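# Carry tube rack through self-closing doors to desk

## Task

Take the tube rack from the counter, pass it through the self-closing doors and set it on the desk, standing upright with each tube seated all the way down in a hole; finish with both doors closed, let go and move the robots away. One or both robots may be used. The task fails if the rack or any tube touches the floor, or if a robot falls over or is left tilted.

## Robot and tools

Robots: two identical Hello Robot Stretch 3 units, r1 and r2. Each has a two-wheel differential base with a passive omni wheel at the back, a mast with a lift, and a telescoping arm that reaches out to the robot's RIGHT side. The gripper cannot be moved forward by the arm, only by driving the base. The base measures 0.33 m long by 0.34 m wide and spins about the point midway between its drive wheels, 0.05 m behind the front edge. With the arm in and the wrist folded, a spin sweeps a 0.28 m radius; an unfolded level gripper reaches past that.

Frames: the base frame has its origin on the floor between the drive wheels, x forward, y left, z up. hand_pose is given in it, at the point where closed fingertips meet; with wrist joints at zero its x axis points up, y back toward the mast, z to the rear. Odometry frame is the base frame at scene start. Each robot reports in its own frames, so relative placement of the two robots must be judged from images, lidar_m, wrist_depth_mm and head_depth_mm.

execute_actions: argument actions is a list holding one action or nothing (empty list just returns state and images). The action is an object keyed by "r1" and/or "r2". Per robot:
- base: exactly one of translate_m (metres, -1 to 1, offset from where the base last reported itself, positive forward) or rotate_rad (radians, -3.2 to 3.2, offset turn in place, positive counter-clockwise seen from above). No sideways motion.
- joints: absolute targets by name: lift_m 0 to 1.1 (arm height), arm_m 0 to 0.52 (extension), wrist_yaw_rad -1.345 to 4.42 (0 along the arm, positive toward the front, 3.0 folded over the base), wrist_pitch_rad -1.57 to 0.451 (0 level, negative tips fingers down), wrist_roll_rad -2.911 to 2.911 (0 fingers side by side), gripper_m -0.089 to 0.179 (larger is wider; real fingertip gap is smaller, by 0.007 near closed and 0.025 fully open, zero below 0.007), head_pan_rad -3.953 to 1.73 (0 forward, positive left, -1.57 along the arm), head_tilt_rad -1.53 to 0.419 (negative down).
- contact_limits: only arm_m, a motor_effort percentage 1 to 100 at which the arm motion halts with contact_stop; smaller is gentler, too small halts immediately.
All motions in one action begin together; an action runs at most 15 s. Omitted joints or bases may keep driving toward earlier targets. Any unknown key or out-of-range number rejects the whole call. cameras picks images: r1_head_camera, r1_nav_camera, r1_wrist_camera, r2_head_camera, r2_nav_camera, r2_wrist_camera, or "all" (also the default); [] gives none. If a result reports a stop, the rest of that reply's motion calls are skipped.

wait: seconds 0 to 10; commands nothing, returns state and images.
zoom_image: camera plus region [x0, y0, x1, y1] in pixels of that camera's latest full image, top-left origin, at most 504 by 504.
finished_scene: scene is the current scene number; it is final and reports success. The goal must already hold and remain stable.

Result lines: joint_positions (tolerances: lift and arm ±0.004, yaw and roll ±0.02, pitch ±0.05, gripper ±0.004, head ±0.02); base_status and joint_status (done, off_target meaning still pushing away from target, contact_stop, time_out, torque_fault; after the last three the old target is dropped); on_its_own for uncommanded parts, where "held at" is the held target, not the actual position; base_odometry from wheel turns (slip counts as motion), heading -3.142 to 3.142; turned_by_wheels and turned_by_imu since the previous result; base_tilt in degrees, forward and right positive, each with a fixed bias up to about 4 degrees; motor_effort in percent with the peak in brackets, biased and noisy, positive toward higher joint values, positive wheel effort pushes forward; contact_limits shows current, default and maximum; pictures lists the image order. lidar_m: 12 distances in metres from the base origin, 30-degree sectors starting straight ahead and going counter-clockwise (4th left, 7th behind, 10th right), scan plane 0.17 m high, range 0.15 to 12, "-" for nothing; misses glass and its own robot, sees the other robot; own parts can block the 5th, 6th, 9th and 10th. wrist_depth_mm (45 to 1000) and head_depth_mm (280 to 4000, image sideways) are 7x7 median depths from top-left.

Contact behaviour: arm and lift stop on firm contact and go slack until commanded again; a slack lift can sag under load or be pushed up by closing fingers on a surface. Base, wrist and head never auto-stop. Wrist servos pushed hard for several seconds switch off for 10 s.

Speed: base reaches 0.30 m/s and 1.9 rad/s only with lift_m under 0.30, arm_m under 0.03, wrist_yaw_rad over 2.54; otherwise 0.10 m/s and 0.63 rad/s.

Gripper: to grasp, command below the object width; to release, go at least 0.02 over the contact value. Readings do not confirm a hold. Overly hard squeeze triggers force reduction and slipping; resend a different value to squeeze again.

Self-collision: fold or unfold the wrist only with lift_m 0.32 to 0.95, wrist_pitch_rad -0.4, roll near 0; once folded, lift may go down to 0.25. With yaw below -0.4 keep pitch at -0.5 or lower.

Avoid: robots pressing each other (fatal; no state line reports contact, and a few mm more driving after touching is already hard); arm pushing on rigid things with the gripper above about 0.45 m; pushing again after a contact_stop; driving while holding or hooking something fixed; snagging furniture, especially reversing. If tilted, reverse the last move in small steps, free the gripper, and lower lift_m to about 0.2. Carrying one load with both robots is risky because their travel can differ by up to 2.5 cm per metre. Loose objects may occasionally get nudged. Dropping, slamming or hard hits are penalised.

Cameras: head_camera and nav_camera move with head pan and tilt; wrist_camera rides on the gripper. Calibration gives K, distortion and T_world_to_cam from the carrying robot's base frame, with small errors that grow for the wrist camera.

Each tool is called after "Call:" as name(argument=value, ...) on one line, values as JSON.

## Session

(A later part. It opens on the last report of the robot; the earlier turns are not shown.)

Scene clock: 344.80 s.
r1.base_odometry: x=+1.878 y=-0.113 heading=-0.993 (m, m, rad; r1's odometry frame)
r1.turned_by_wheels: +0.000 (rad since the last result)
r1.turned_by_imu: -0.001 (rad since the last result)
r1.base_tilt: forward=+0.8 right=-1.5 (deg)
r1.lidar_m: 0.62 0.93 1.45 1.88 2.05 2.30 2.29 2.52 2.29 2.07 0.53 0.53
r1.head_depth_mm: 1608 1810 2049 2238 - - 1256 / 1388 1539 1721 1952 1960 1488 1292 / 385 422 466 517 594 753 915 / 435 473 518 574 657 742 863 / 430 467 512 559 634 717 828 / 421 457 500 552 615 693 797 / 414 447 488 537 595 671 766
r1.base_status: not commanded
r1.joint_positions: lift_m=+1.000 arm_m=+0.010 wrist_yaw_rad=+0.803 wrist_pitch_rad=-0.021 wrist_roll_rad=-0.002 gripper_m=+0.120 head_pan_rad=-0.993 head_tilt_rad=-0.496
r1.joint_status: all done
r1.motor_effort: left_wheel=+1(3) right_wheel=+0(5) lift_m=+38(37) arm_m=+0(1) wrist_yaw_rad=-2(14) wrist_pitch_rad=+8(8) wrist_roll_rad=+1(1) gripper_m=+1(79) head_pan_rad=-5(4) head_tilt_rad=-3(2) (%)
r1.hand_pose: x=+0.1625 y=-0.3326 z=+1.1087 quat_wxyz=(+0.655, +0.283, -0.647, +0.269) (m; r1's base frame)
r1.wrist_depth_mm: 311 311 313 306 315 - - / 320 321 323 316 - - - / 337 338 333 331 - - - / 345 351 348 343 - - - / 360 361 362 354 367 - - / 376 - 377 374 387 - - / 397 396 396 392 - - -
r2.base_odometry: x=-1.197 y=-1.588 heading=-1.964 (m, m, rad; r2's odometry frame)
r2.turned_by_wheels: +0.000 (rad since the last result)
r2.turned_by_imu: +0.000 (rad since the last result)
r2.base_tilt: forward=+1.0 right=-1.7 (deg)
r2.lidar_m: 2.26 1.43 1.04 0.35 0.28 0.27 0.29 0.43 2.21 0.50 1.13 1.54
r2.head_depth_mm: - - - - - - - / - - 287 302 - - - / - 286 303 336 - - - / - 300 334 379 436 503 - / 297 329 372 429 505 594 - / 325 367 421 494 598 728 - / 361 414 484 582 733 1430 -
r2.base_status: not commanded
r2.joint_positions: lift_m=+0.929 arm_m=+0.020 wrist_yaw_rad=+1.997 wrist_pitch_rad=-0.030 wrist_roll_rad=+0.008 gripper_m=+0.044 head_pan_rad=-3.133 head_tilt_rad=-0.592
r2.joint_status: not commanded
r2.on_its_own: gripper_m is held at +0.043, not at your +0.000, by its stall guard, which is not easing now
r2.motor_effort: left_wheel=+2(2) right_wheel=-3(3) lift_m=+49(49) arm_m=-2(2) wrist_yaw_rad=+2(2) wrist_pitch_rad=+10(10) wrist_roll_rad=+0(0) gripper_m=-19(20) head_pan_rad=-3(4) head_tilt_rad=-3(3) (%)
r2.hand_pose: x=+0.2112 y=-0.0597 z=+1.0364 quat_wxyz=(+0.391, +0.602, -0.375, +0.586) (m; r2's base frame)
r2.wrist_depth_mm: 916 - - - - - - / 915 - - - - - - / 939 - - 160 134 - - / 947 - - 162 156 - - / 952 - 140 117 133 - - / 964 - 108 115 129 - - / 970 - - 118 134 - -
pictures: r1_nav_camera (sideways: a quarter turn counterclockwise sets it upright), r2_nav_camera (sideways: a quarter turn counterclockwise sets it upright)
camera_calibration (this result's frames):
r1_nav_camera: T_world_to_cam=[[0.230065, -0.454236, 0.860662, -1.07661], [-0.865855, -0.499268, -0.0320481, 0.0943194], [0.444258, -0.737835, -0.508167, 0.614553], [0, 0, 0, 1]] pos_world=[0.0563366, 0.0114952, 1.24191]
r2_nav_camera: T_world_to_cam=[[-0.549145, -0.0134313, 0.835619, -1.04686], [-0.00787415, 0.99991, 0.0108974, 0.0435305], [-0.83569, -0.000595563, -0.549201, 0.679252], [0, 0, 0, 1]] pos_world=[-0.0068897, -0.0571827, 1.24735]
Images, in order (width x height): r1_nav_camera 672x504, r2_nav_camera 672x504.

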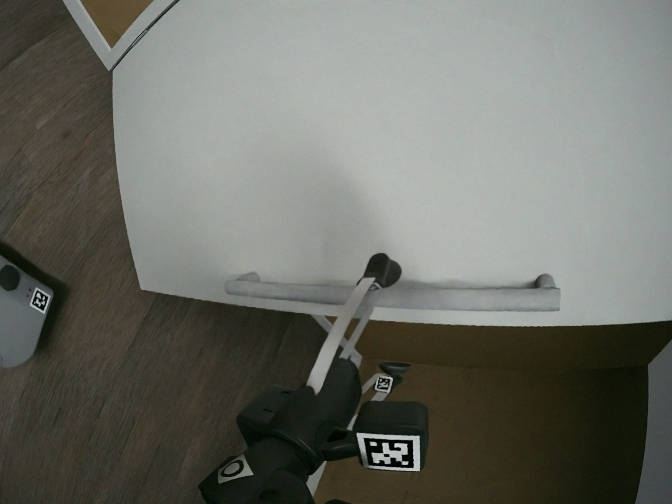

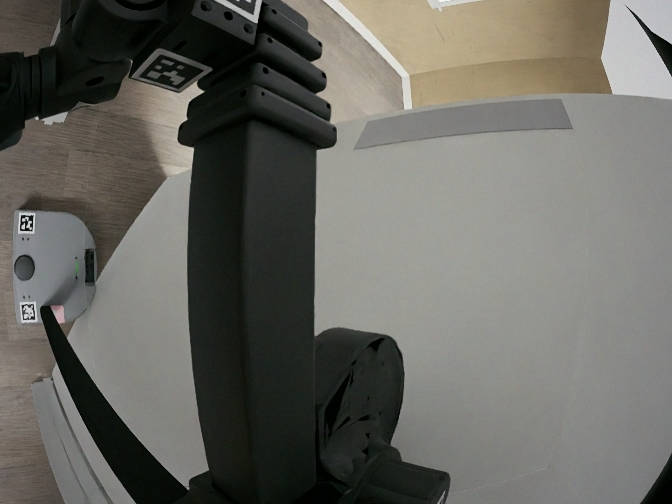

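Call:
execute_actions(actions=[{"r1":{"base":{"translate_m":-0.7},"joints":{"lift_m":0.9,"wrist_pitch_rad":-0.4,"head_pan_rad":-0.5}}}], cameras=[])

Call:
execute_actions(actions=[{"r1":{"joints":{"wrist_yaw_rad":3.0,"gripper_m":0.04}},"r2":{"base":{"translate_m":-0.25}}}], cameras=["r2_nav_camera","r1_nav_camera"])

Scene clock: 358.43 s.
r1.base_odometry: x=+1.496 y=+0.473 heading=-0.993 (m, m, rad; r1's odometry frame)
r1.turned_by_wheels: +0.000 (rad since the last result)
r1.turned_by_imu: -0.009 (rad since the last result)
r1.base_tilt: forward=+0.9 right=-1.3 (deg)
r1.lidar_m: 1.22 1.68 2.00 1.98 1.98 1.62 1.60 1.76 2.18 2.16 1.91 1.11
r1.head_depth_mm: 1581 1728 1925 2111 1851 1517 1278 / 1516 1663 1838 2051 1855 1525 1296 / 1456 1596 1754 1966 1890 1536 1298 / 1380 1497 1157 1298 1463 1511 1306 / 915 1014 1126 1267 1442 1544 1310 / 960 1050 1167 1300 1477 1558 1316 / 979 1072 1192 1337 1519 1566 1325
r1.base_status: done
r1.joint_positions: lift_m=+0.901 arm_m=+0.010 wrist_yaw_rad=+0.803 wrist_pitch_rad=-0.413 wrist_roll_rad=-0.002 gripper_m=+0.120 head_pan_rad=-0.507 head_tilt_rad=-0.496
r1.joint_status: all done
r1.motor_effort: left_wheel=+1(4) right_wheel=+0(2) lift_m=+13(33) arm_m=-1(1) wrist_yaw_rad=-2(2) wrist_pitch_rad=+5(7) wrist_roll_rad=+1(1) gripper_m=+0(0) head_pan_rad=+4(45) head_tilt_rad=-3(2) (%)
r1.hand_pose: x=+0.1404 y=-0.3114 z=+0.9144 quat_wxyz=(+0.695, +0.404, -0.580, +0.137) (m; r1's base frame)
r1.wrist_depth_mm: 784 817 - - - - - / 841 875 - - - - - / 925 973 - - - - - / - - - - - - - / - - - - - - - / - - - - - - - / - - - - - - -
r2.base_odometry: x=-1.197 y=-1.588 heading=-1.964 (m, m, rad; r2's odometry frame)
r2.turned_by_wheels: +0.000 (rad since the last result)
r2.turned_by_imu: +0.005 (rad since the last result)
r2.base_tilt: forward=+0.9 right=-1.6 (deg)
r2.lidar_m: 2.25 1.42 1.04 0.35 0.27 0.26 0.28 0.39 2.20 0.49 1.13 1.55
r2.head_depth_mm: - - - - - - - / - - - 286 - - - / - - 289 309 - - - / - 287 306 347 400 461 - / - 300 338 388 456 537 - / 296 329 377 441 531 644 - / 321 366 426 510 634 796 -
r2.base_status: not commanded
r2.joint_positions: lift_m=+0.930 arm_m=+0.020 wrist_yaw_rad=+2.000 wrist_pitch_rad=-0.032 wrist_roll_rad=+0.008 gripper_m=+0.044 head_pan_rad=-3.134 head_tilt_rad=-0.594
r2.joint_status: not commanded
r2.on_its_own: gripper_m is held at +0.043, not at your +0.000, by its stall guard, which is not easing now
r2.motor_effort: left_wheel=-1(1) right_wheel=-3(3) lift_m=+46(46) arm_m=-1(1) wrist_yaw_rad=+0(1) wrist_pitch_rad=+10(11) wrist_roll_rad=+0(0) gripper_m=-19(19) head_pan_rad=-2(1) head_tilt_rad=-3(3) (%)
r2.hand_pose: x=+0.2108 y=-0.0588 z=+1.0360 quat_wxyz=(+0.390, +0.603, -0.374, +0.587) (m; r2's base frame)
r2.wrist_depth_mm: 888 - - - - - - / 921 - - - - - - / 922 - - 161 134 - - / 949 - - 161 156 - - / 950 - 140 117 132 - - / 968 - 108 115 129 - - / 965 - - 118 134 - -
pictures: none
No camera images: the call's "cameras" was empty. Leave "cameras" out to get every camera's image.

Scene clock: 361.93 s.
r1.base_odometry: x=+1.496 y=+0.473 heading=-0.993 (m, m, rad; r1's odometry frame)
r1.turned_by_wheels: +0.000 (rad since the last result)
r1.turned_by_imu: -0.001 (rad since the last result)
r1.base_tilt: forward=+0.8 right=-1.6 (deg)
r1.lidar_m: 0.79 1.69 1.99 1.98 1.99 1.62 1.60 1.76 2.18 2.17 1.91 0.76
r1.head_depth_mm: 1575 1725 1913 2120 1860 1518 1291 / 1522 1657 1845 2060 1875 1523 1294 / 1459 1596 1754 1948 1873 1534 1302 / 1401 1517 1681 1898 1887 1538 1307 / 3283 3646 3501 2466 1905 1470 1254 / 3347 3543 773 838 941 1134 1289 / 619 677 771 838 1080 1344 1324
r1.base_status: not commanded
r1.joint_positions: lift_m=+0.901 arm_m=+0.010 wrist_yaw_rad=+2.997 wrist_pitch_rad=-0.413 wrist_roll_rad=-0.001 gripper_m=+0.040 head_pan_rad=-0.507 head_tilt_rad=-0.496
r1.joint_status: all done
r1.motor_effort: left_wheel=+1(1) right_wheel=-1(0) lift_m=+14(13) arm_m=+0(1) wrist_yaw_rad=+2(3) wrist_pitch_rad=+5(5) wrist_roll_rad=+1(1) gripper_m=-1(80) head_pan_rad=+4(4) head_tilt_rad=-2(2) (%)
r1.hand_pose: x=+0.0112 y=+0.0678 z=+0.9144 quat_wxyz=(+0.195, +0.700, +0.095, +0.680) (m; r1's base frame)
r1.wrist_depth_mm: - - - - - - - / - - - - - - - / - - - - - - - / - - - - - - - / - - - - - - - / - - - - - - - / - - - - - - -
r2.base_odometry: x=-1.101 y=-1.357 heading=-1.964 (m, m, rad; r2's odometry frame)
r2.turned_by_wheels: +0.000 (rad since the last result)
r2.turned_by_imu: -0.001 (rad since the last result)
r2.base_tilt: forward=+1.0 right=-1.6 (deg)
r2.lidar_m: 2.51 1.42 0.33 0.24 0.23 0.24 0.32 3.02 2.21 0.59 0.53 1.54
r2.head_depth_mm: - - 296 303 - - - / 295 310 335 360 - - - / 337 366 401 443 - - - / 401 444 496 563 655 757 - / 2502 2758 3084 2323 1838 1511 - / 2588 2874 3174 2454 1828 1510 - / 2627 2880 3212 2435 1838 1518 -
r2.base_status: done
r2.joint_positions: lift_m=+0.930 arm_m=+0.020 wrist_yaw_rad=+2.000 wrist_pitch_rad=-0.032 wrist_roll_rad=+0.008 gripper_m=+0.044 head_pan_rad=-3.134 head_tilt_rad=-0.594
r2.joint_status: not commanded
r2.on_its_own: gripper_m is held at +0.043, not at your +0.000, by its stall guard, which is not easing now
r2.motor_effort: left_wheel=+0(10) right_wheel=-3(13) lift_m=+46(47) arm_m=+0(0) wrist_yaw_rad=+0(1) wrist_pitch_rad=+10(11) wrist_roll_rad=+0(0) gripper_m=-19(19) head_pan_rad=-2(2) head_tilt_rad=-3(3) (%)
r2.hand_pose: x=+0.2108 y=-0.0588 z=+1.0360 quat_wxyz=(+0.390, +0.603, -0.374, +0.587) (m; r2's base frame)
r2.wrist_depth_mm: 913 - - - - - - / 927 - - - - - - / 943 - - 162 134 - - / 957 - - 162 156 - - / 724 - 140 118 132 - - / 467 - 108 115 129 - - / 467 - - 118 134 - -
pictures: r1_nav_camera (sideways: a quarter turn counterclockwise sets it upright), r2_nav_camera (sideways: a quarter turn counterclockwise sets it upright)
camera_calibration (this result's frames):
r1_nav_camera: T_world_to_cam=[[0.415685, -0.294051, 0.860662, -1.07774], [-0.532134, -0.846053, -0.0320481, 0.0922838], [0.73759, -0.444666, -0.508166, 0.612763], [0, 0, 0, 1]] pos_world=[0.0451401, 0.0336411, 1.24191]
r2_nav_camera: T_world_to_cam=[[-0.550215, -0.0128302, 0.834925, -1.04595], [-0.00677866, 0.999918, 0.0108985, 0.0435224], [-0.834996, 0.000336824, -0.550257, 0.680621], [0, 0, 0, 1]] pos_world=[-0.00688417, -0.0571677, 1.24733]
Images, in order (width x height): r1_nav_camera 672x504, r2_nav_camera 672x504.

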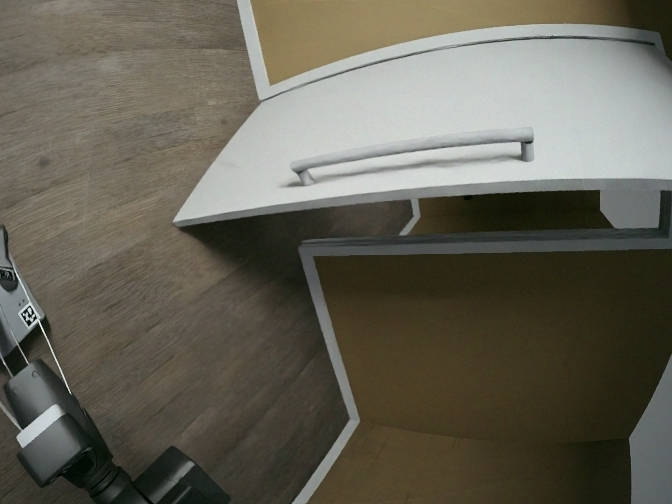

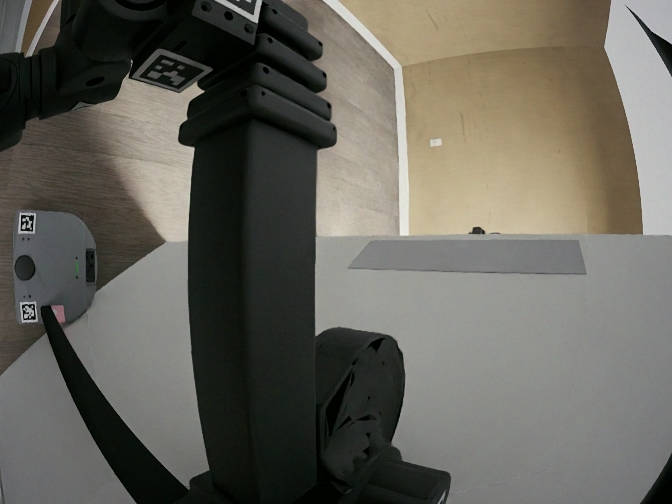

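Call:
execute_actions(actions=[{"r1":{"joints":{"lift_m":0.28}},"r2":{"base":{"translate_m":-0.25}}}], cameras=["r2_nav_camera","r1_nav_camera"])

Scene clock: 370.67 s.
r1.base_odometry: x=+1.496 y=+0.473 heading=-0.993 (m, m, rad; r1's odometry frame)
r1.turned_by_wheels: +0.000 (rad since the last result)
r1.turned_by_imu: -0.002 (rad since the last result)
r1.base_tilt: forward=+0.8 right=-1.6 (deg)
r1.lidar_m: 0.67 1.69 1.99 1.98 1.99 1.61 1.60 1.76 2.18 2.16 1.91 1.61
r1.head_depth_mm: 1580 1735 1930 2133 1844 1517 1290 / 1523 1665 1837 2043 1862 1521 1295 / 1457 1589 1744 1947 1883 1535 1296 / 1403 1521 1678 1892 1884 1535 1301 / 3303 3617 3471 2466 1900 1430 1307 / 3343 1015 3547 2484 1921 1369 1267 / 3210 1136 3569 2488 1912 903 1163
r1.base_status: not commanded
r1.joint_positions: lift_m=+0.281 arm_m=+0.010 wrist_yaw_rad=+2.997 wrist_pitch_rad=-0.413 wrist_roll_rad=-0.001 gripper_m=+0.040 head_pan_rad=-0.507 head_tilt_rad=-0.496
r1.joint_status: all done
r1.motor_effort: left_wheel=+1(1) right_wheel=+0(1) lift_m=+14(14) arm_m=+0(1) wrist_yaw_rad=+2(3) wrist_pitch_rad=+5(5) wrist_roll_rad=+1(1) gripper_m=+0(0) head_pan_rad=+5(5) head_tilt_rad=-2(3) (%)
r1.hand_pose: x=+0.0111 y=+0.0677 z=+0.2943 quat_wxyz=(+0.195, +0.700, +0.095, +0.680) (m; r1's base frame)
r1.wrist_depth_mm: - - - - - - - / - - - - - - - / 912 - 880 873 907 878 894 / 708 687 691 699 696 701 696 / 580 578 - 581 602 578 582 / 493 504 - - 486 488 491 / - - - - 423 427 423
r2.base_odometry: x=-1.005 y=-1.126 heading=-1.964 (m, m, rad; r2's odometry frame)
r2.turned_by_wheels: +0.000 (rad since the last result)
r2.turned_by_imu: -0.002 (rad since the last result)
r2.base_tilt: forward=+1.0 right=-1.7 (deg)
r2.lidar_m: 2.75 0.49 0.26 0.21 0.21 0.23 0.38 2.83 2.21 1.61 0.65 0.72
r2.head_depth_mm: 308 323 339 352 - - - / 1025 1116 1151 447 - - - / 965 2582 2870 2132 - - - / 2334 2561 2903 2416 1522 1512 - / 2341 2580 2925 2426 1832 1514 - / 2360 2624 2929 2436 1834 1520 - / 2397 2634 2971 2431 1843 1515 -
r2.base_status: done
r2.joint_positions: lift_m=+0.930 arm_m=+0.020 wrist_yaw_rad=+2.000 wrist_pitch_rad=-0.032 wrist_roll_rad=+0.008 gripper_m=+0.044 head_pan_rad=-3.134 head_tilt_rad=-0.594
r2.joint_status: not commanded
r2.on_its_own: gripper_m is held at +0.043, not at your +0.000, by its stall guard, which is not easing now
r2.motor_effort: left_wheel=+1(5) right_wheel=-2(10) lift_m=+47(46) arm_m=+0(1) wrist_yaw_rad=+0(0) wrist_pitch_rad=+11(10) wrist_roll_rad=+0(0) gripper_m=-19(19) head_pan_rad=-2(3) head_tilt_rad=-3(2) (%)
r2.hand_pose: x=+0.2108 y=-0.0588 z=+1.0360 quat_wxyz=(+0.390, +0.603, -0.374, +0.587) (m; r2's base frame)
r2.wrist_depth_mm: 365 531 - - - - - / 370 504 - - - - - / 369 507 - 162 134 - - / 373 509 669 163 156 - - / 374 514 141 118 132 - - / 376 476 108 115 129 - - / 373 555 451 118 134 - -
pictures: r1_nav_camera (sideways: a quarter turn counterclockwise sets it upright), r2_nav_camera (sideways: a quarter turn counterclockwise sets it upright)
camera_calibration (this result's frames):
r1_nav_camera: T_world_to_cam=[[0.415704, -0.294025, 0.860662, -1.07774], [-0.532081, -0.846087, -0.0320481, 0.0922834], [0.737618, -0.44462, -0.508167, 0.612764], [0, 0, 0, 1]] pos_world=[0.045138, 0.0336436, 1.24191]
r2_nav_camera: T_world_to_cam=[[-0.550216, -0.0128319, 0.834924, -1.04594], [-0.00678177, 0.999918, 0.0108985, 0.0435224], [-0.834995, 0.000334242, -0.550258, 0.680623], [0, 0, 0, 1]] pos_world=[-0.00688391, -0.0571678, 1.24733]
Images, in order (width x height): r1_nav_camera 672x504, r2_nav_camera 672x504.

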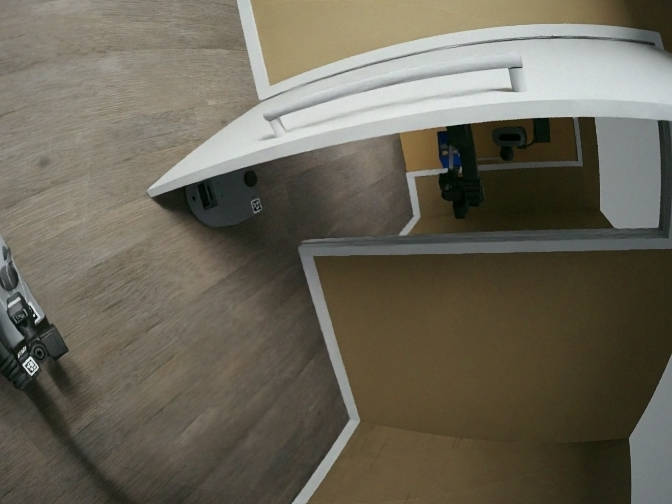

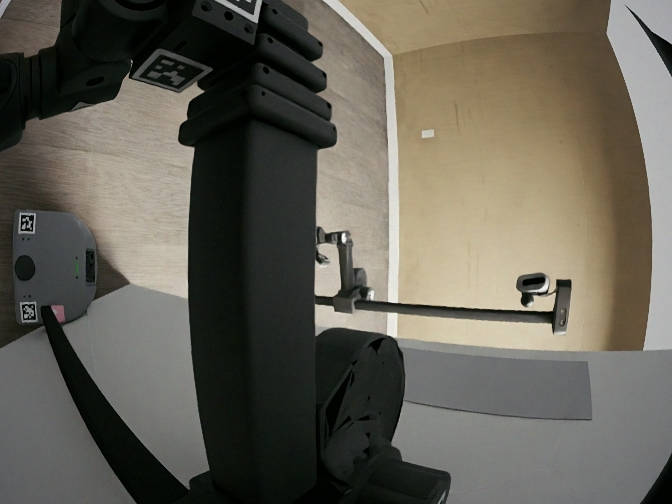

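Call:
execute_actions(actions=[{"r1":{"base":{"rotate_rad":-0.6},"joints":{"lift_m":0.4,"head_pan_rad":0}}}], cameras=[])

Call:
execute_actions(actions=[{"r1":{"base":{"translate_m":0.5}}}], cameras=[])

Call:
execute_actions(actions=[{"r1":{"base":{"rotate_rad":0.6}}}], cameras=["r2_nav_camera","r1_nav_camera"])

Scene clock: 378.83 s.
r1.base_odometry: x=+1.496 y=+0.473 heading=-1.593 (m, m, rad; r1's odometry frame)
r1.turned_by_wheels: -0.600 (rad since the last result)
r1.turned_by_imu: -0.599 (rad since the last result)
r1.base_tilt: forward=+0.7 right=-1.5 (deg)
r1.lidar_m: 1.63 0.67 1.63 2.02 1.99 2.10 1.64 1.60 1.71 2.21 2.17 2.03
r1.head_depth_mm: 1716 1905 2119 2292 1858 1522 1288 / 1632 1795 1977 2176 1864 1516 1294 / 1556 1684 1866 2067 1876 1537 1302 / 1477 1597 1753 1933 1886 1540 1305 / 1401 1525 1666 1883 1906 1551 1308 / 3116 3548 3544 2476 1913 1377 1280 / 3287 991 3482 2498 1920 1370 1233
r1.base_status: done
r1.joint_positions: lift_m=+0.399 arm_m=+0.010 wrist_yaw_rad=+2.998 wrist_pitch_rad=-0.413 wrist_roll_rad=-0.001 gripper_m=+0.040 head_pan_rad=-0.007 head_tilt_rad=-0.496
r1.joint_status: all done
r1.motor_effort: left_wheel=+1(9) right_wheel=-2(6) lift_m=+40(41) arm_m=+0(1) wrist_yaw_rad=+2(2) wrist_pitch_rad=+5(5) wrist_roll_rad=+1(1) gripper_m=+0(1) head_pan_rad=+4(43) head_tilt_rad=-2(2) (%)
r1.hand_pose: x=+0.0110 y=+0.0677 z=+0.4131 quat_wxyz=(+0.195, +0.700, +0.095, +0.680) (m; r1's base frame)
r1.wrist_depth_mm: - - - - - - - / - - - - - - - / - - - - - - 843 / 930 904 899 908 890 925 742 / 759 742 - 755 779 748 701 / 641 644 - 632 630 636 627 / 554 541 - 564 548 542 540
r2.base_odometry: x=-1.005 y=-1.126 heading=-1.964 (m, m, rad; r2's odometry frame)
r2.turned_by_wheels: +0.000 (rad since the last result)
r2.turned_by_imu: +0.000 (rad since the last result)
r2.base_tilt: forward=+1.1 right=-1.7 (deg)
r2.lidar_m: 2.75 0.49 0.26 0.21 0.21 0.24 0.38 2.82 2.21 1.62 0.65 0.72
r2.head_depth_mm: 308 322 339 352 - - - / 2261 2486 1078 447 - - - / 961 2564 2879 2335 - - - / 2325 2585 2887 2129 1671 1512 - / 2356 2601 2924 2434 1829 1520 - / 2360 2629 2951 2419 1832 1522 - / 2394 2644 2953 2436 1831 1513 -
r2.base_status: not commanded
r2.joint_positions: lift_m=+0.930 arm_m=+0.020 wrist_yaw_rad=+2.000 wrist_pitch_rad=-0.032 wrist_roll_rad=+0.008 gripper_m=+0.044 head_pan_rad=-3.134 head_tilt_rad=-0.594
r2.joint_status: not commanded
r2.on_its_own: gripper_m is held at +0.043, not at your +0.000, by its stall guard, which is not easing now
r2.motor_effort: left_wheel=+1(1) right_wheel=-2(2) lift_m=+47(46) arm_m=-1(1) wrist_yaw_rad=+0(1) wrist_pitch_rad=+11(11) wrist_roll_rad=+0(0) gripper_m=-19(19) head_pan_rad=-2(2) head_tilt_rad=-2(3) (%)
r2.hand_pose: x=+0.2108 y=-0.0588 z=+1.0360 quat_wxyz=(+0.390, +0.603, -0.374, +0.587) (m; r2's base frame)
r2.wrist_depth_mm: 366 528 - - - - - / 366 503 - - - - - / 369 510 - 162 133 - - / 372 512 679 162 156 - - / 373 513 140 118 133 - - / 377 477 108 115 129 - - / 371 552 450 118 134 - -
pictures: none
No camera images: the call's "cameras" was empty. Leave "cameras" out to get every camera's image.

Scene clock: 385.00 s.
r1.base_odometry: x=+1.484 y=-0.027 heading=-1.593 (m, m, rad; r1's odometry frame)
r1.turned_by_wheels: +0.000 (rad since the last result)
r1.turned_by_imu: +0.004 (rad since the last result)
r1.base_tilt: forward=+0.9 right=-1.4 (deg)
r1.lidar_m: 1.12 0.66 0.33 0.35 2.22 2.34 2.09 2.05 2.19 1.99 1.95 1.42
r1.head_depth_mm: 1195 1320 1466 1672 1796 1512 1284 / 1135 1245 1373 1540 1725 1520 1293 / 1078 1181 1297 1438 1624 1531 1295 / 1027 1117 1225 1351 1520 1540 1308 / 988 1060 1150 1268 1429 1537 1314 / 945 1052 2992 2375 1906 1562 1316 / 2918 3143 3301 2473 1916 1570 1329
r1.base_status: done
r1.joint_positions: lift_m=+0.399 arm_m=+0.010 wrist_yaw_rad=+2.998 wrist_pitch_rad=-0.413 wrist_roll_rad=-0.001 gripper_m=+0.040 head_pan_rad=-0.007 head_tilt_rad=-0.496
r1.joint_status: not commanded
r1.motor_effort: left_wheel=+1(6) right_wheel=-1(1) lift_m=+40(40) arm_m=-1(0) wrist_yaw_rad=+2(1) wrist_pitch_rad=+5(5) wrist_roll_rad=+1(1) gripper_m=+0(0) head_pan_rad=+4(5) head_tilt_rad=-2(2) (%)
r1.hand_pose: x=+0.0110 y=+0.0677 z=+0.4131 quat_wxyz=(+0.195, +0.700, +0.095, +0.680) (m; r1's base frame)
r1.wrist_depth_mm: - - - - 453 757 - / - - - - 528 - - / - - - - 619 - - / 911 915 879 838 633 628 629 / 756 742 - 701 641 539 556 / 639 631 - 625 613 584 612 / 549 556 - 562 551 542 552
r2.base_odometry: x=-1.005 y=-1.126 heading=-1.964 (m, m, rad; r2's odometry frame)
r2.turned_by_wheels: +0.000 (rad since the last result)
r2.turned_by_imu: +0.000 (rad since the last result)
r2.base_tilt: forward=+1.0 right=-1.6 (deg)
r2.lidar_m: 2.75 0.49 0.26 0.21 0.21 0.24 0.38 0.66 2.20 1.61 0.65 0.72
r2.head_depth_mm: 308 323 339 352 - - - / 2305 2510 2710 446 - - - / 2292 2528 2845 2561 - - - / 2274 2504 2799 2231 892 1249 - / 2296 2581 2908 2426 1656 1285 - / 525 2624 2924 2448 1028 1475 - / 2367 2638 2979 2444 1837 1515 -
r2.base_status: not commanded
r2.joint_positions: lift_m=+0.930 arm_m=+0.020 wrist_yaw_rad=+2.000 wrist_pitch_rad=-0.032 wrist_roll_rad=+0.008 gripper_m=+0.044 head_pan_rad=-3.134 head_tilt_rad=-0.594
r2.joint_status: not commanded
r2.on_its_own: gripper_m is held at +0.043, not at your +0.000, by its stall guard, which is not easing now
r2.motor_effort: left_wheel=+1(1) right_wheel=-2(2) lift_m=+46(47) arm_m=-1(0) wrist_yaw_rad=+0(0) wrist_pitch_rad=+11(11) wrist_roll_rad=+0(0) gripper_m=-19(19) head_pan_rad=-2(2) head_tilt_rad=-3(3) (%)
r2.hand_pose: x=+0.2108 y=-0.0588 z=+1.0360 quat_wxyz=(+0.390, +0.603, -0.374, +0.587) (m; r2's base frame)
r2.wrist_depth_mm: 367 530 - - - - - / 368 501 - - - - - / 371 504 - 161 134 - - / 372 516 673 162 157 - - / 375 517 141 118 132 - - / 378 479 108 115 129 - - / 373 563 446 118 134 - -
pictures: none
No camera images: the call's "cameras" was empty. Leave "cameras" out to get every camera's image.

Scene clock: 386.90 s.
r1.base_odometry: x=+1.484 y=-0.027 heading=-0.993 (m, m, rad; r1's odometry frame)
r1.turned_by_wheels: +0.600 (rad since the last result)
r1.turned_by_imu: +0.598 (rad since the last result)
r1.base_tilt: forward=+0.9 right=-1.5 (deg)
r1.lidar_m: 0.66 0.33 1.87 2.19 2.41 2.07 2.05 2.26 1.97 1.95 1.33 1.12
r1.head_depth_mm: 2871 3107 3271 2377 1861 1482 1285 / 2886 3132 614 2395 1868 1524 1292 / 2908 3070 614 2412 1870 1537 1269 / 2907 3095 818 2446 1877 1539 1143 / 559 3196 2935 2461 1905 1547 1151 / 590 3202 533 2475 1908 952 1047 / 2630 2520 441 692 782 827 750
r1.base_status: done
r1.joint_positions: lift_m=+0.399 arm_m=+0.010 wrist_yaw_rad=+2.998 wrist_pitch_rad=-0.413 wrist_roll_rad=-0.001 gripper_m=+0.040 head_pan_rad=-0.007 head_tilt_rad=-0.496
r1.joint_status: not commanded
r1.motor_effort: left_wheel=-2(6) right_wheel=+3(5) lift_m=+40(40) arm_m=-1(1) wrist_yaw_rad=+2(2) wrist_pitch_rad=+5(5) wrist_roll_rad=+1(1) gripper_m=+0(0) head_pan_rad=+5(5) head_tilt_rad=-2(2) (%)
r1.hand_pose: x=+0.0110 y=+0.0677 z=+0.4131 quat_wxyz=(+0.195, +0.700, +0.095, +0.680) (m; r1's base frame)
r1.wrist_depth_mm: - - - - - - 286 / - - - - - - 314 / - - - - - - 358 / 878 917 923 904 916 396 422 / 751 730 - 755 773 445 495 / 640 635 - 621 619 510 501 / 547 545 - 569 544 540 482
r2.base_odometry: x=-1.005 y=-1.126 heading=-1.964 (m, m, rad; r2's odometry frame)
r2.turned_by_wheels: +0.000 (rad since the last result)
r2.turned_by_imu: +0.000 (rad since the last result)
r2.base_tilt: forward=+0.9 right=-1.7 (deg)
r2.lidar_m: 2.76 0.49 0.26 0.21 0.21 0.24 0.38 0.66 2.21 1.61 0.65 0.72
r2.head_depth_mm: 308 323 339 352 - - - / 2295 2514 2712 447 - - - / 2308 2565 2874 2546 - - - / 624 700 2759 1040 1007 1329 - / 2277 2623 2929 2434 1659 1256 - / 531 2605 2947 2449 1664 1252 - / 2388 2637 2971 2445 1775 1472 -
r2.base_status: not commanded
r2.joint_positions: lift_m=+0.930 arm_m=+0.020 wrist_yaw_rad=+2.000 wrist_pitch_rad=-0.032 wrist_roll_rad=+0.008 gripper_m=+0.044 head_pan_rad=-3.134 head_tilt_rad=-0.594
r2.joint_status: not commanded
r2.on_its_own: gripper_m is held at +0.043, not at your +0.000, by its stall guard, which is not easing now
r2.motor_effort: left_wheel=+1(1) right_wheel=-2(2) lift_m=+47(46) arm_m=-1(0) wrist_yaw_rad=-1(1) wrist_pitch_rad=+10(11) wrist_roll_rad=+0(0) gripper_m=-19(18) head_pan_rad=-2(2) head_tilt_rad=-2(2) (%)
r2.hand_pose: x=+0.2108 y=-0.0588 z=+1.0360 quat_wxyz=(+0.390, +0.603, -0.374, +0.587) (m; r2's base frame)
r2.wrist_depth_mm: 365 528 - - - - - / 369 501 - - - - - / 369 504 - 161 133 - - / 372 509 680 162 157 - - / 372 515 140 117 133 - - / 375 474 108 115 129 - - / 371 561 448 118 134 - -
pictures: r1_nav_camera (sideways: a quarter turn counterclockwise sets it upright), r2_nav_camera (sideways: a quarter turn counterclockwise sets it upright)
camera_calibration (this result's frames):
r1_nav_camera: T_world_to_cam=[[0.505777, -0.0587396, 0.860662, -1.07829], [-0.0613239, -0.997603, -0.0320481, 0.0894118], [0.860482, -0.03657, -0.508166, 0.612014], [0, 0, 0, 1]] pos_world=[0.0242301, 0.0482406, 1.24191]
r2_nav_camera: T_world_to_cam=[[-0.550216, -0.0128317, 0.834924, -1.04594], [-0.00678153, 0.999918, 0.0108985, 0.0435224], [-0.834995, 0.000334441, -0.550258, 0.680623], [0, 0, 0, 1]] pos_world=[-0.00688393, -0.0571678, 1.24733]
Images, in order (width x height): r1_nav_camera 672x504, r2_nav_camera 672x504.

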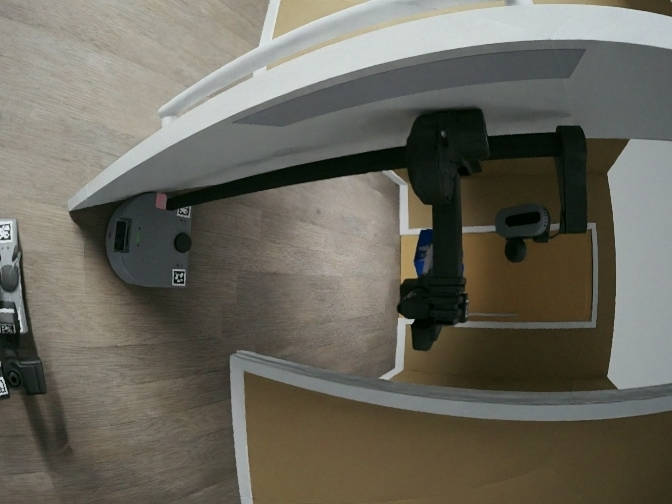

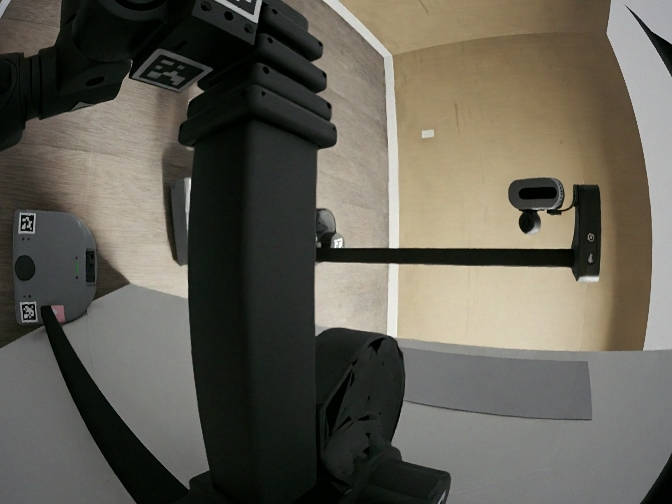

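Call:
execute_actions(actions=[{"r1":{"base":{"translate_m":0.4}},"r2":{"base":{"translate_m":0.4}}}], cameras=["r1_nav_camera"])

Call:
execute_actions(actions=[{"r1":{"base":{"translate_m":0.4}},"r2":{"base":{"translate_m":0.4}}}], cameras=["r1_nav_camera"])

Scene clock: 398.17 s.
r1.base_odometry: x=+1.703 y=-0.362 heading=-0.994 (m, m, rad; r1's odometry frame)
r1.turned_by_wheels: -0.001 (rad since the last result)
r1.turned_by_imu: +0.108 (rad since the last result)
r1.base_tilt: forward=+0.9 right=-1.3 (deg)
r1.lidar_m: 0.21 0.63 1.52 2.14 2.48 2.40 2.40 2.32 2.01 1.45 0.15 0.15
r1.head_depth_mm: - - - - - - - / - - - - - - 294 / - - - - 288 308 351 / - - - 298 330 388 470 / - 292 314 362 434 541 714 / 301 339 401 491 635 891 1257 / 372 449 566 766 1019 1204 1318
r1.base_status: translate_m off_target (by the wheels' count: +0.3999 of +0.4000)
r1.joint_positions: lift_m=+0.400 arm_m=+0.010 wrist_yaw_rad=+2.988 wrist_pitch_rad=-0.416 wrist_roll_rad=-0.001 gripper_m=+0.040 head_pan_rad=-0.007 head_tilt_rad=-0.497
r1.joint_status: not commanded
r1.on_its_own: right_wheel is at rest, and its effort (+29) is outside its rest range (-18 to +18)
r1.motor_effort: left_wheel=+0(62) right_wheel=+29(44) lift_m=+37(40) arm_m=-2(2) wrist_yaw_rad=+9(10) wrist_pitch_rad=+6(7) wrist_roll_rad=+1(1) gripper_m=+1(1) head_pan_rad=+4(43) head_tilt_rad=-2(13) (%)
r1.hand_pose: x=+0.0131 y=+0.0670 z=+0.4126 quat_wxyz=(+0.199, +0.700, +0.093, +0.679) (m; r1's base frame)
r1.wrist_depth_mm: - - - - - - - / - - - - - - 994 / - - - - - - 983 / 895 904 895 909 932 894 863 / 752 729 - 734 752 745 732 / 623 638 - 631 620 625 640 / 556 552 - 570 550 558 549
r2.base_odometry: x=-1.159 y=-1.496 heading=-1.963 (m, m, rad; r2's odometry frame)
r2.turned_by_wheels: +0.000 (rad since the last result)
r2.turned_by_imu: +0.005 (rad since the last result)
r2.base_tilt: forward=+1.0 right=-1.6 (deg)
r2.lidar_m: 2.36 1.41 0.43 0.28 0.25 0.25 0.29 0.52 2.20 0.50 0.53 1.56
r2.head_depth_mm: - - - - - - - / - - 290 305 - - - / - 294 320 355 - - - / 299 328 367 416 481 554 - / 336 378 429 499 594 711 - / 389 445 519 620 779 1433 - / 458 538 3161 2442 1830 1511 -
r2.base_status: done
r2.joint_positions: lift_m=+0.930 arm_m=+0.020 wrist_yaw_rad=+2.000 wrist_pitch_rad=-0.033 wrist_roll_rad=+0.008 gripper_m=+0.044 head_pan_rad=-3.134 head_tilt_rad=-0.595
r2.joint_status: not commanded
r2.on_its_own: gripper_m is held at +0.043, not at your +0.000, by its stall guard, which is not easing now
r2.motor_effort: left_wheel=-1(12) right_wheel=-15(52) lift_m=+47(46) arm_m=+0(1) wrist_yaw_rad=+0(1) wrist_pitch_rad=+11(11) wrist_roll_rad=+0(0) gripper_m=-19(19) head_pan_rad=-1(2) head_tilt_rad=-2(2) (%)
r2.hand_pose: x=+0.2108 y=-0.0587 z=+1.0358 quat_wxyz=(+0.391, +0.603, -0.373, +0.586) (m; r2's base frame)
r2.wrist_depth_mm: 897 - - - - - - / 889 - - - - - - / 928 - - 163 133 - - / 940 - - 163 157 - - / 953 - 132 117 133 - - / 952 - 108 115 129 - - / 992 - - 118 134 - -
pictures: r1_nav_camera (sideways: a quarter turn counterclockwise sets it upright)
camera_calibration (this result's frames):
r1_nav_camera: T_world_to_cam=[[0.506176, -0.058472, 0.860446, -1.07801], [-0.0608051, -0.997636, -0.0320249, 0.0893784], [0.860284, -0.0361093, -0.508535, 0.612494], [0, 0, 0, 1]] pos_world=[0.0241787, 0.0482504, 1.24191]
Images, in order (width x height): r1_nav_camera 672x504.

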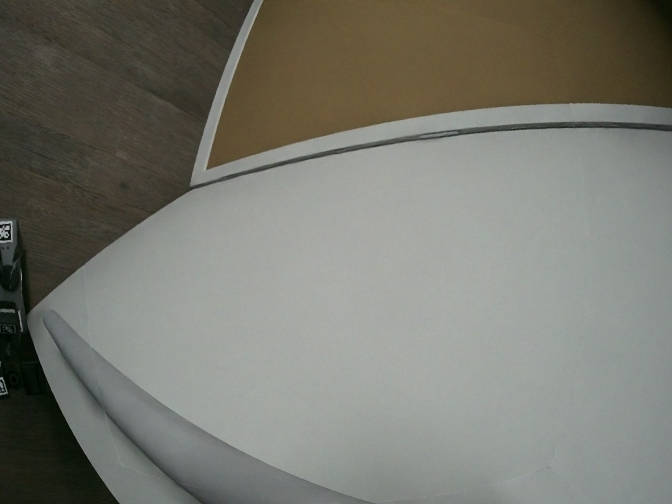

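Scene clock: 403.40 s.
r1.base_odometry: x=+1.920 y=-0.697 heading=-0.994 (m, m, rad; r1's odometry frame)
r1.turned_by_wheels: +0.000 (rad since the last result)
r1.turned_by_imu: -0.533 (rad since the last result)
r1.base_tilt: forward=+0.8 right=-1.4 (deg)
r1.lidar_m: 0.38 0.38 0.44 0.74 2.38 2.56 2.76 2.75 2.26 1.94 0.76 0.44
r1.head_depth_mm: 337 369 410 452 487 492 582 / 326 358 395 442 501 579 674 / 317 346 381 425 479 551 643 / 308 335 368 409 460 524 609 / 300 325 356 394 441 499 575 / 292 317 345 380 424 479 548 / 287 307 335 368 408 457 521
r1.base_status: done
r1.joint_positions: lift_m=+0.400 arm_m=+0.010 wrist_yaw_rad=+2.999 wrist_pitch_rad=-0.417 wrist_roll_rad=+0.000 gripper_m=+0.040 head_pan_rad=-0.005 head_tilt_rad=-0.501
r1.joint_status: not commanded
r1.motor_effort: left_wheel=+0(33) right_wheel=+0(38) lift_m=+30(37) arm_m=-3(31) wrist_yaw_rad=+1(70) wrist_pitch_rad=+6(8) wrist_roll_rad=+1(1) gripper_m=+0(0) head_pan_rad=+3(4) head_tilt_rad=+1(2) (%)
r1.hand_pose: x=+0.0106 y=+0.0672 z=+0.4127 quat_wxyz=(+0.195, +0.700, +0.097, +0.680) (m; r1's base frame)
r1.wrist_depth_mm: - - - 867 580 420 332 / - - - 989 608 436 344 / - - - - 645 463 359 / 898 887 921 905 679 477 371 / 731 749 - 748 684 497 382 / 637 642 - 640 622 533 400 / 557 549 - 564 546 533 416
r2.base_odometry: x=-1.312 y=-1.865 heading=-1.963 (m, m, rad; r2's odometry frame)
r2.turned_by_wheels: +0.000 (rad since the last result)
r2.turned_by_imu: +0.001 (rad since the last result)
r2.base_tilt: forward=+1.0 right=-1.6 (deg)
r2.lidar_m: 1.95 1.41 1.03 1.00 0.49 0.36 0.35 0.36 0.50 1.07 1.14 1.56
r2.head_depth_mm: - 293 322 355 - - - / - 293 324 357 - - - / - 294 328 365 - - - / - 296 331 374 432 498 - / - 298 334 379 438 504 - / - 301 337 383 443 512 - / 284 304 340 387 449 518 -
r2.base_status: done
r2.joint_positions: lift_m=+0.930 arm_m=+0.020 wrist_yaw_rad=+2.000 wrist_pitch_rad=-0.033 wrist_roll_rad=+0.008 gripper_m=+0.044 head_pan_rad=-3.134 head_tilt_rad=-0.595
r2.joint_status: not commanded
r2.on_its_own: gripper_m is held at +0.043, not at your +0.000, by its stall guard, which is not easing now
r2.motor_effort: left_wheel=+0(4) right_wheel=+0(10) lift_m=+47(47) arm_m=-1(1) wrist_yaw_rad=-1(0) wrist_pitch_rad=+11(10) wrist_roll_rad=+0(0) gripper_m=-18(19) head_pan_rad=-2(2) head_tilt_rad=-2(2) (%)
r2.hand_pose: x=+0.2108 y=-0.0587 z=+1.0358 quat_wxyz=(+0.391, +0.603, -0.373, +0.586) (m; r2's base frame)
r2.wrist_depth_mm: 892 - - - - - - / 904 - - - - - - / 935 - - 163 133 - - / 930 - - 162 157 - - / 941 - 140 118 133 - - / 960 - 108 115 129 - - / 973 - - 118 134 - -
pictures: r1_nav_camera (sideways: a quarter turn counterclockwise sets it upright)
camera_calibration (this result's frames):
r1_nav_camera: T_world_to_cam=[[0.509803, -0.057944, 0.858338, -1.07528], [-0.0598584, -0.9977, -0.0317996, 0.0890791], [0.858206, -0.0351672, -0.512099, 0.617145], [0, 0, 0, 1]] pos_world=[0.0238776, 0.0482713, 1.24183]
Images, in order (width x height): r1_nav_camera 672x504.

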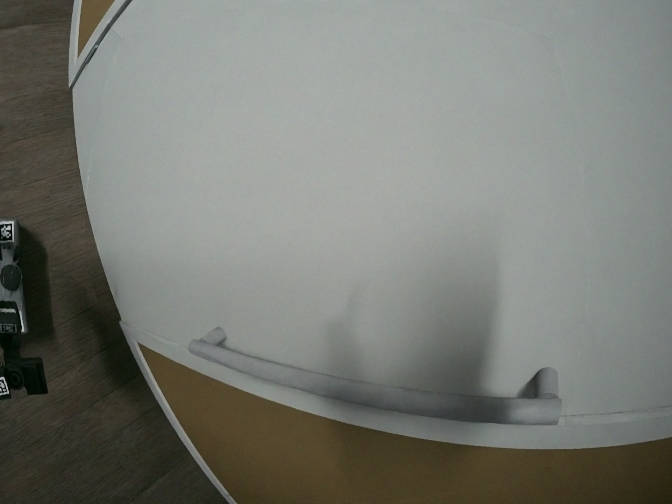

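Call:
execute_actions(actions=[{"r1":{"base":{"translate_m":-0.9}}}], cameras=[])

Call:
execute_actions(actions=[{"r2":{"base":{"translate_m":-0.64}}}], cameras=["r1_nav_camera","r2_nav_camera"])

Scene clock: 422.80 s.
r1.base_odometry: x=+1.430 y=+0.057 heading=-0.994 (m, m, rad; r1's odometry frame)
r1.turned_by_wheels: +0.000 (rad since the last result)
r1.turned_by_imu: -0.012 (rad since the last result)
r1.base_tilt: forward=+0.9 right=-1.5 (deg)
r1.lidar_m: 1.25 1.25 1.44 1.98 1.97 2.19 1.89 1.89 2.17 2.17 2.17 1.45
r1.head_depth_mm: 1212 1323 1472 1653 1791 1518 1288 / 1174 1283 1420 1595 1742 1523 1292 / 1107 1226 1347 1533 1701 1523 1296 / 1104 1205 1321 1473 1655 1539 1303 / 1077 1167 1285 1411 1580 1538 1306 / 1050 1134 1240 1365 1516 1552 1313 / 1019 1102 1196 1317 1457 1560 1317
r1.base_status: done
r1.joint_positions: lift_m=+0.400 arm_m=+0.010 wrist_yaw_rad=+2.999 wrist_pitch_rad=-0.417 wrist_roll_rad=+0.000 gripper_m=+0.040 head_pan_rad=-0.005 head_tilt_rad=-0.501
r1.joint_status: not commanded
r1.motor_effort: left_wheel=+1(6) right_wheel=+0(3) lift_m=+30(30) arm_m=-3(3) wrist_yaw_rad=+0(0) wrist_pitch_rad=+6(7) wrist_roll_rad=+1(1) gripper_m=+0(1) head_pan_rad=+3(3) head_tilt_rad=+1(1) (%)
r1.hand_pose: x=+0.0106 y=+0.0672 z=+0.4127 quat_wxyz=(+0.195, +0.700, +0.097, +0.680) (m; r1's base frame)
r1.wrist_depth_mm: - - - - - - - / - - - - - - - / - - - - - - - / 905 905 898 884 901 905 905 / 747 723 - 750 759 733 754 / 627 636 - 622 626 620 617 / 550 559 - 566 550 541 554
r2.base_odometry: x=-1.312 y=-1.865 heading=-1.963 (m, m, rad; r2's odometry frame)
r2.turned_by_wheels: +0.000 (rad since the last result)
r2.turned_by_imu: -0.001 (rad since the last result)
r2.base_tilt: forward=+0.8 right=-1.7 (deg)
r2.lidar_m: 1.95 1.40 1.03 1.00 0.49 0.36 0.35 0.36 0.50 1.07 1.14 1.56
r2.head_depth_mm: - 293 321 355 - - - / - 293 325 357 - - - / - 294 328 365 - - - / - 296 331 375 432 498 - / - 298 334 379 438 505 - / - 301 337 383 443 512 - / 284 303 341 387 449 517 -
r2.base_status: not commanded
r2.joint_positions: lift_m=+0.930 arm_m=+0.020 wrist_yaw_rad=+2.000 wrist_pitch_rad=-0.033 wrist_roll_rad=+0.008 gripper_m=+0.044 head_pan_rad=-3.134 head_tilt_rad=-0.595
r2.joint_status: not commanded
r2.on_its_own: gripper_m is held at +0.043, not at your +0.000, by its stall guard, which is not easing now
r2.motor_effort: left_wheel=+0(0) right_wheel=+0(1) lift_m=+47(47) arm_m=-1(0) wrist_yaw_rad=-1(0) wrist_pitch_rad=+11(11) wrist_roll_rad=+0(0) gripper_m=-20(19) head_pan_rad=-2(1) head_tilt_rad=-2(3) (%)
r2.hand_pose: x=+0.2108 y=-0.0587 z=+1.0358 quat_wxyz=(+0.391, +0.603, -0.373, +0.586) (m; r2's base frame)
r2.wrist_depth_mm: 894 - - - - - - / 919 - - - - - - / 938 - - 163 133 - - / 930 - - 163 157 - - / 953 - 140 117 133 - - / 969 - 108 115 129 - - / 970 - - 118 134 - -
pictures: none
No camera images: the call's "cameras" was empty. Leave "cameras" out to get every camera's image.

Scene clock: 430.20 s.
r1.base_odometry: x=+1.430 y=+0.057 heading=-0.994 (m, m, rad; r1's odometry frame)
r1.turned_by_wheels: +0.000 (rad since the last result)
r1.turned_by_imu: -0.002 (rad since the last result)
r1.base_tilt: forward=+0.9 right=-1.6 (deg)
r1.lidar_m: 0.43 0.52 1.44 1.97 1.97 2.20 1.89 1.89 2.17 2.18 2.18 1.46
r1.head_depth_mm: 1210 1331 1467 1659 1791 1514 1284 / 1176 1287 1420 1583 1757 1520 1293 / 1205 1308 1439 1587 1751 1531 1299 / 3144 3363 3396 2411 1879 1500 1271 / 3151 904 3245 2246 526 592 688 / 341 366 401 454 548 661 870 / 341 390 457 544 586 581 1264
r1.base_status: not commanded
r1.joint_positions: lift_m=+0.400 arm_m=+0.010 wrist_yaw_rad=+2.999 wrist_pitch_rad=-0.417 wrist_roll_rad=+0.000 gripper_m=+0.040 head_pan_rad=-0.005 head_tilt_rad=-0.501
r1.joint_status: not commanded
r1.motor_effort: left_wheel=+1(1) right_wheel=+0(0) lift_m=+30(31) arm_m=-3(3) wrist_yaw_rad=+0(0) wrist_pitch_rad=+6(6) wrist_roll_rad=+0(1) gripper_m=+0(1) head_pan_rad=+4(4) head_tilt_rad=+1(1) (%)
r1.hand_pose: x=+0.0106 y=+0.0672 z=+0.4127 quat_wxyz=(+0.195, +0.700, +0.097, +0.680) (m; r1's base frame)
r1.wrist_depth_mm: - - - - - - - / - - - - - - - / - - - - - - - / 892 886 922 904 898 903 883 / 749 741 - 754 767 731 742 / 632 638 - 625 633 626 613 / 548 547 - 562 546 546 538
r2.base_odometry: x=-1.067 y=-1.274 heading=-1.963 (m, m, rad; r2's odometry frame)
r2.turned_by_wheels: +0.000 (rad since the last result)
r2.turned_by_imu: -0.001 (rad since the last result)
r2.base_tilt: forward=+1.0 right=-1.7 (deg)
r2.lidar_m: 2.59 1.41 0.29 0.23 0.23 0.24 0.34 2.99 2.20 0.95 0.56 1.55
r2.head_depth_mm: 288 297 309 325 - - - / 321 343 368 391 - - - / 383 415 453 503 - - - / 2431 2685 2966 1276 1712 1447 - / 2497 2767 3004 2433 1831 1508 - / 2514 2800 3081 2422 1838 1516 - / 2544 2808 3092 2431 1835 1519 -
r2.base_status: done
r2.joint_positions: lift_m=+0.930 arm_m=+0.020 wrist_yaw_rad=+2.000 wrist_pitch_rad=-0.033 wrist_roll_rad=+0.008 gripper_m=+0.044 head_pan_rad=-3.134 head_tilt_rad=-0.595
r2.joint_status: not commanded
r2.on_its_own: gripper_m is held at +0.043, not at your +0.000, by its stall guard, which is not easing now
r2.motor_effort: left_wheel=+1(24) right_wheel=-2(45) lift_m=+46(46) arm_m=+0(1) wrist_yaw_rad=+0(1) wrist_pitch_rad=+11(11) wrist_roll_rad=+0(0) gripper_m=-19(19) head_pan_rad=-3(2) head_tilt_rad=-2(2) (%)
r2.hand_pose: x=+0.2108 y=-0.0587 z=+1.0357 quat_wxyz=(+0.391, +0.604, -0.373, +0.586) (m; r2's base frame)
r2.wrist_depth_mm: 432 - - - - - - / 431 - - - - - - / 440 - - 158 133 - - / 447 - - 160 156 - - / 453 - 140 118 132 - - / 444 558 108 115 129 - - / 426 - - 118 134 - -
pictures: r1_nav_camera (sideways: a quarter turn counterclockwise sets it upright), r2_nav_camera (sideways: a quarter turn counterclockwise sets it upright)
camera_calibration (this result's frames):
r1_nav_camera: T_world_to_cam=[[0.509803, -0.0579441, 0.858338, -1.07528], [-0.0598585, -0.9977, -0.0317996, 0.0890791], [0.858206, -0.0351673, -0.512099, 0.617145], [0, 0, 0, 1]] pos_world=[0.0238776, 0.0482713, 1.24183]
r2_nav_camera: T_world_to_cam=[[-0.551338, -0.0126657, 0.834186, -1.04498], [-0.00647954, 0.99992, 0.0108996, 0.0435191], [-0.834257, 0.000604217, -0.551376, 0.682073], [0, 0, 0, 1]] pos_world=[-0.00682893, -0.0571631, 1.24731]
Images, in order (width x height): r1_nav_camera 672x504, r2_nav_camera 672x504.

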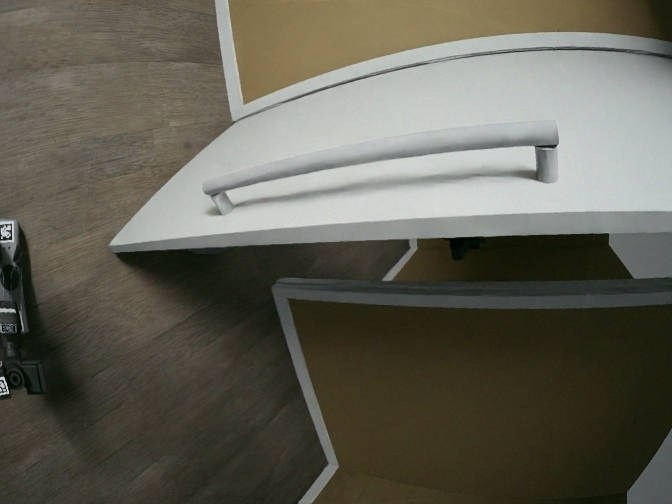

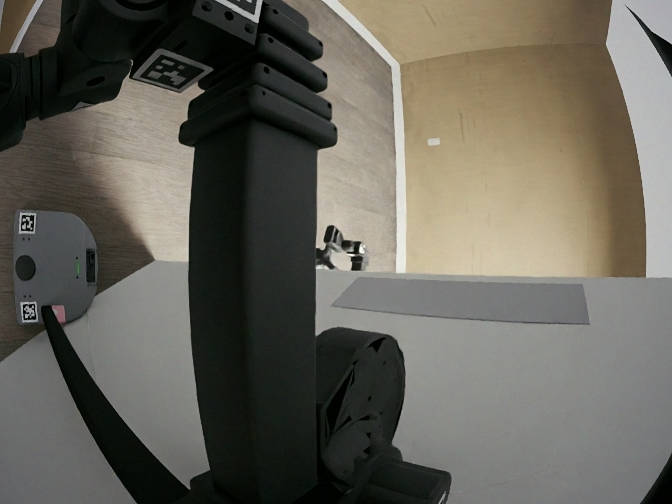

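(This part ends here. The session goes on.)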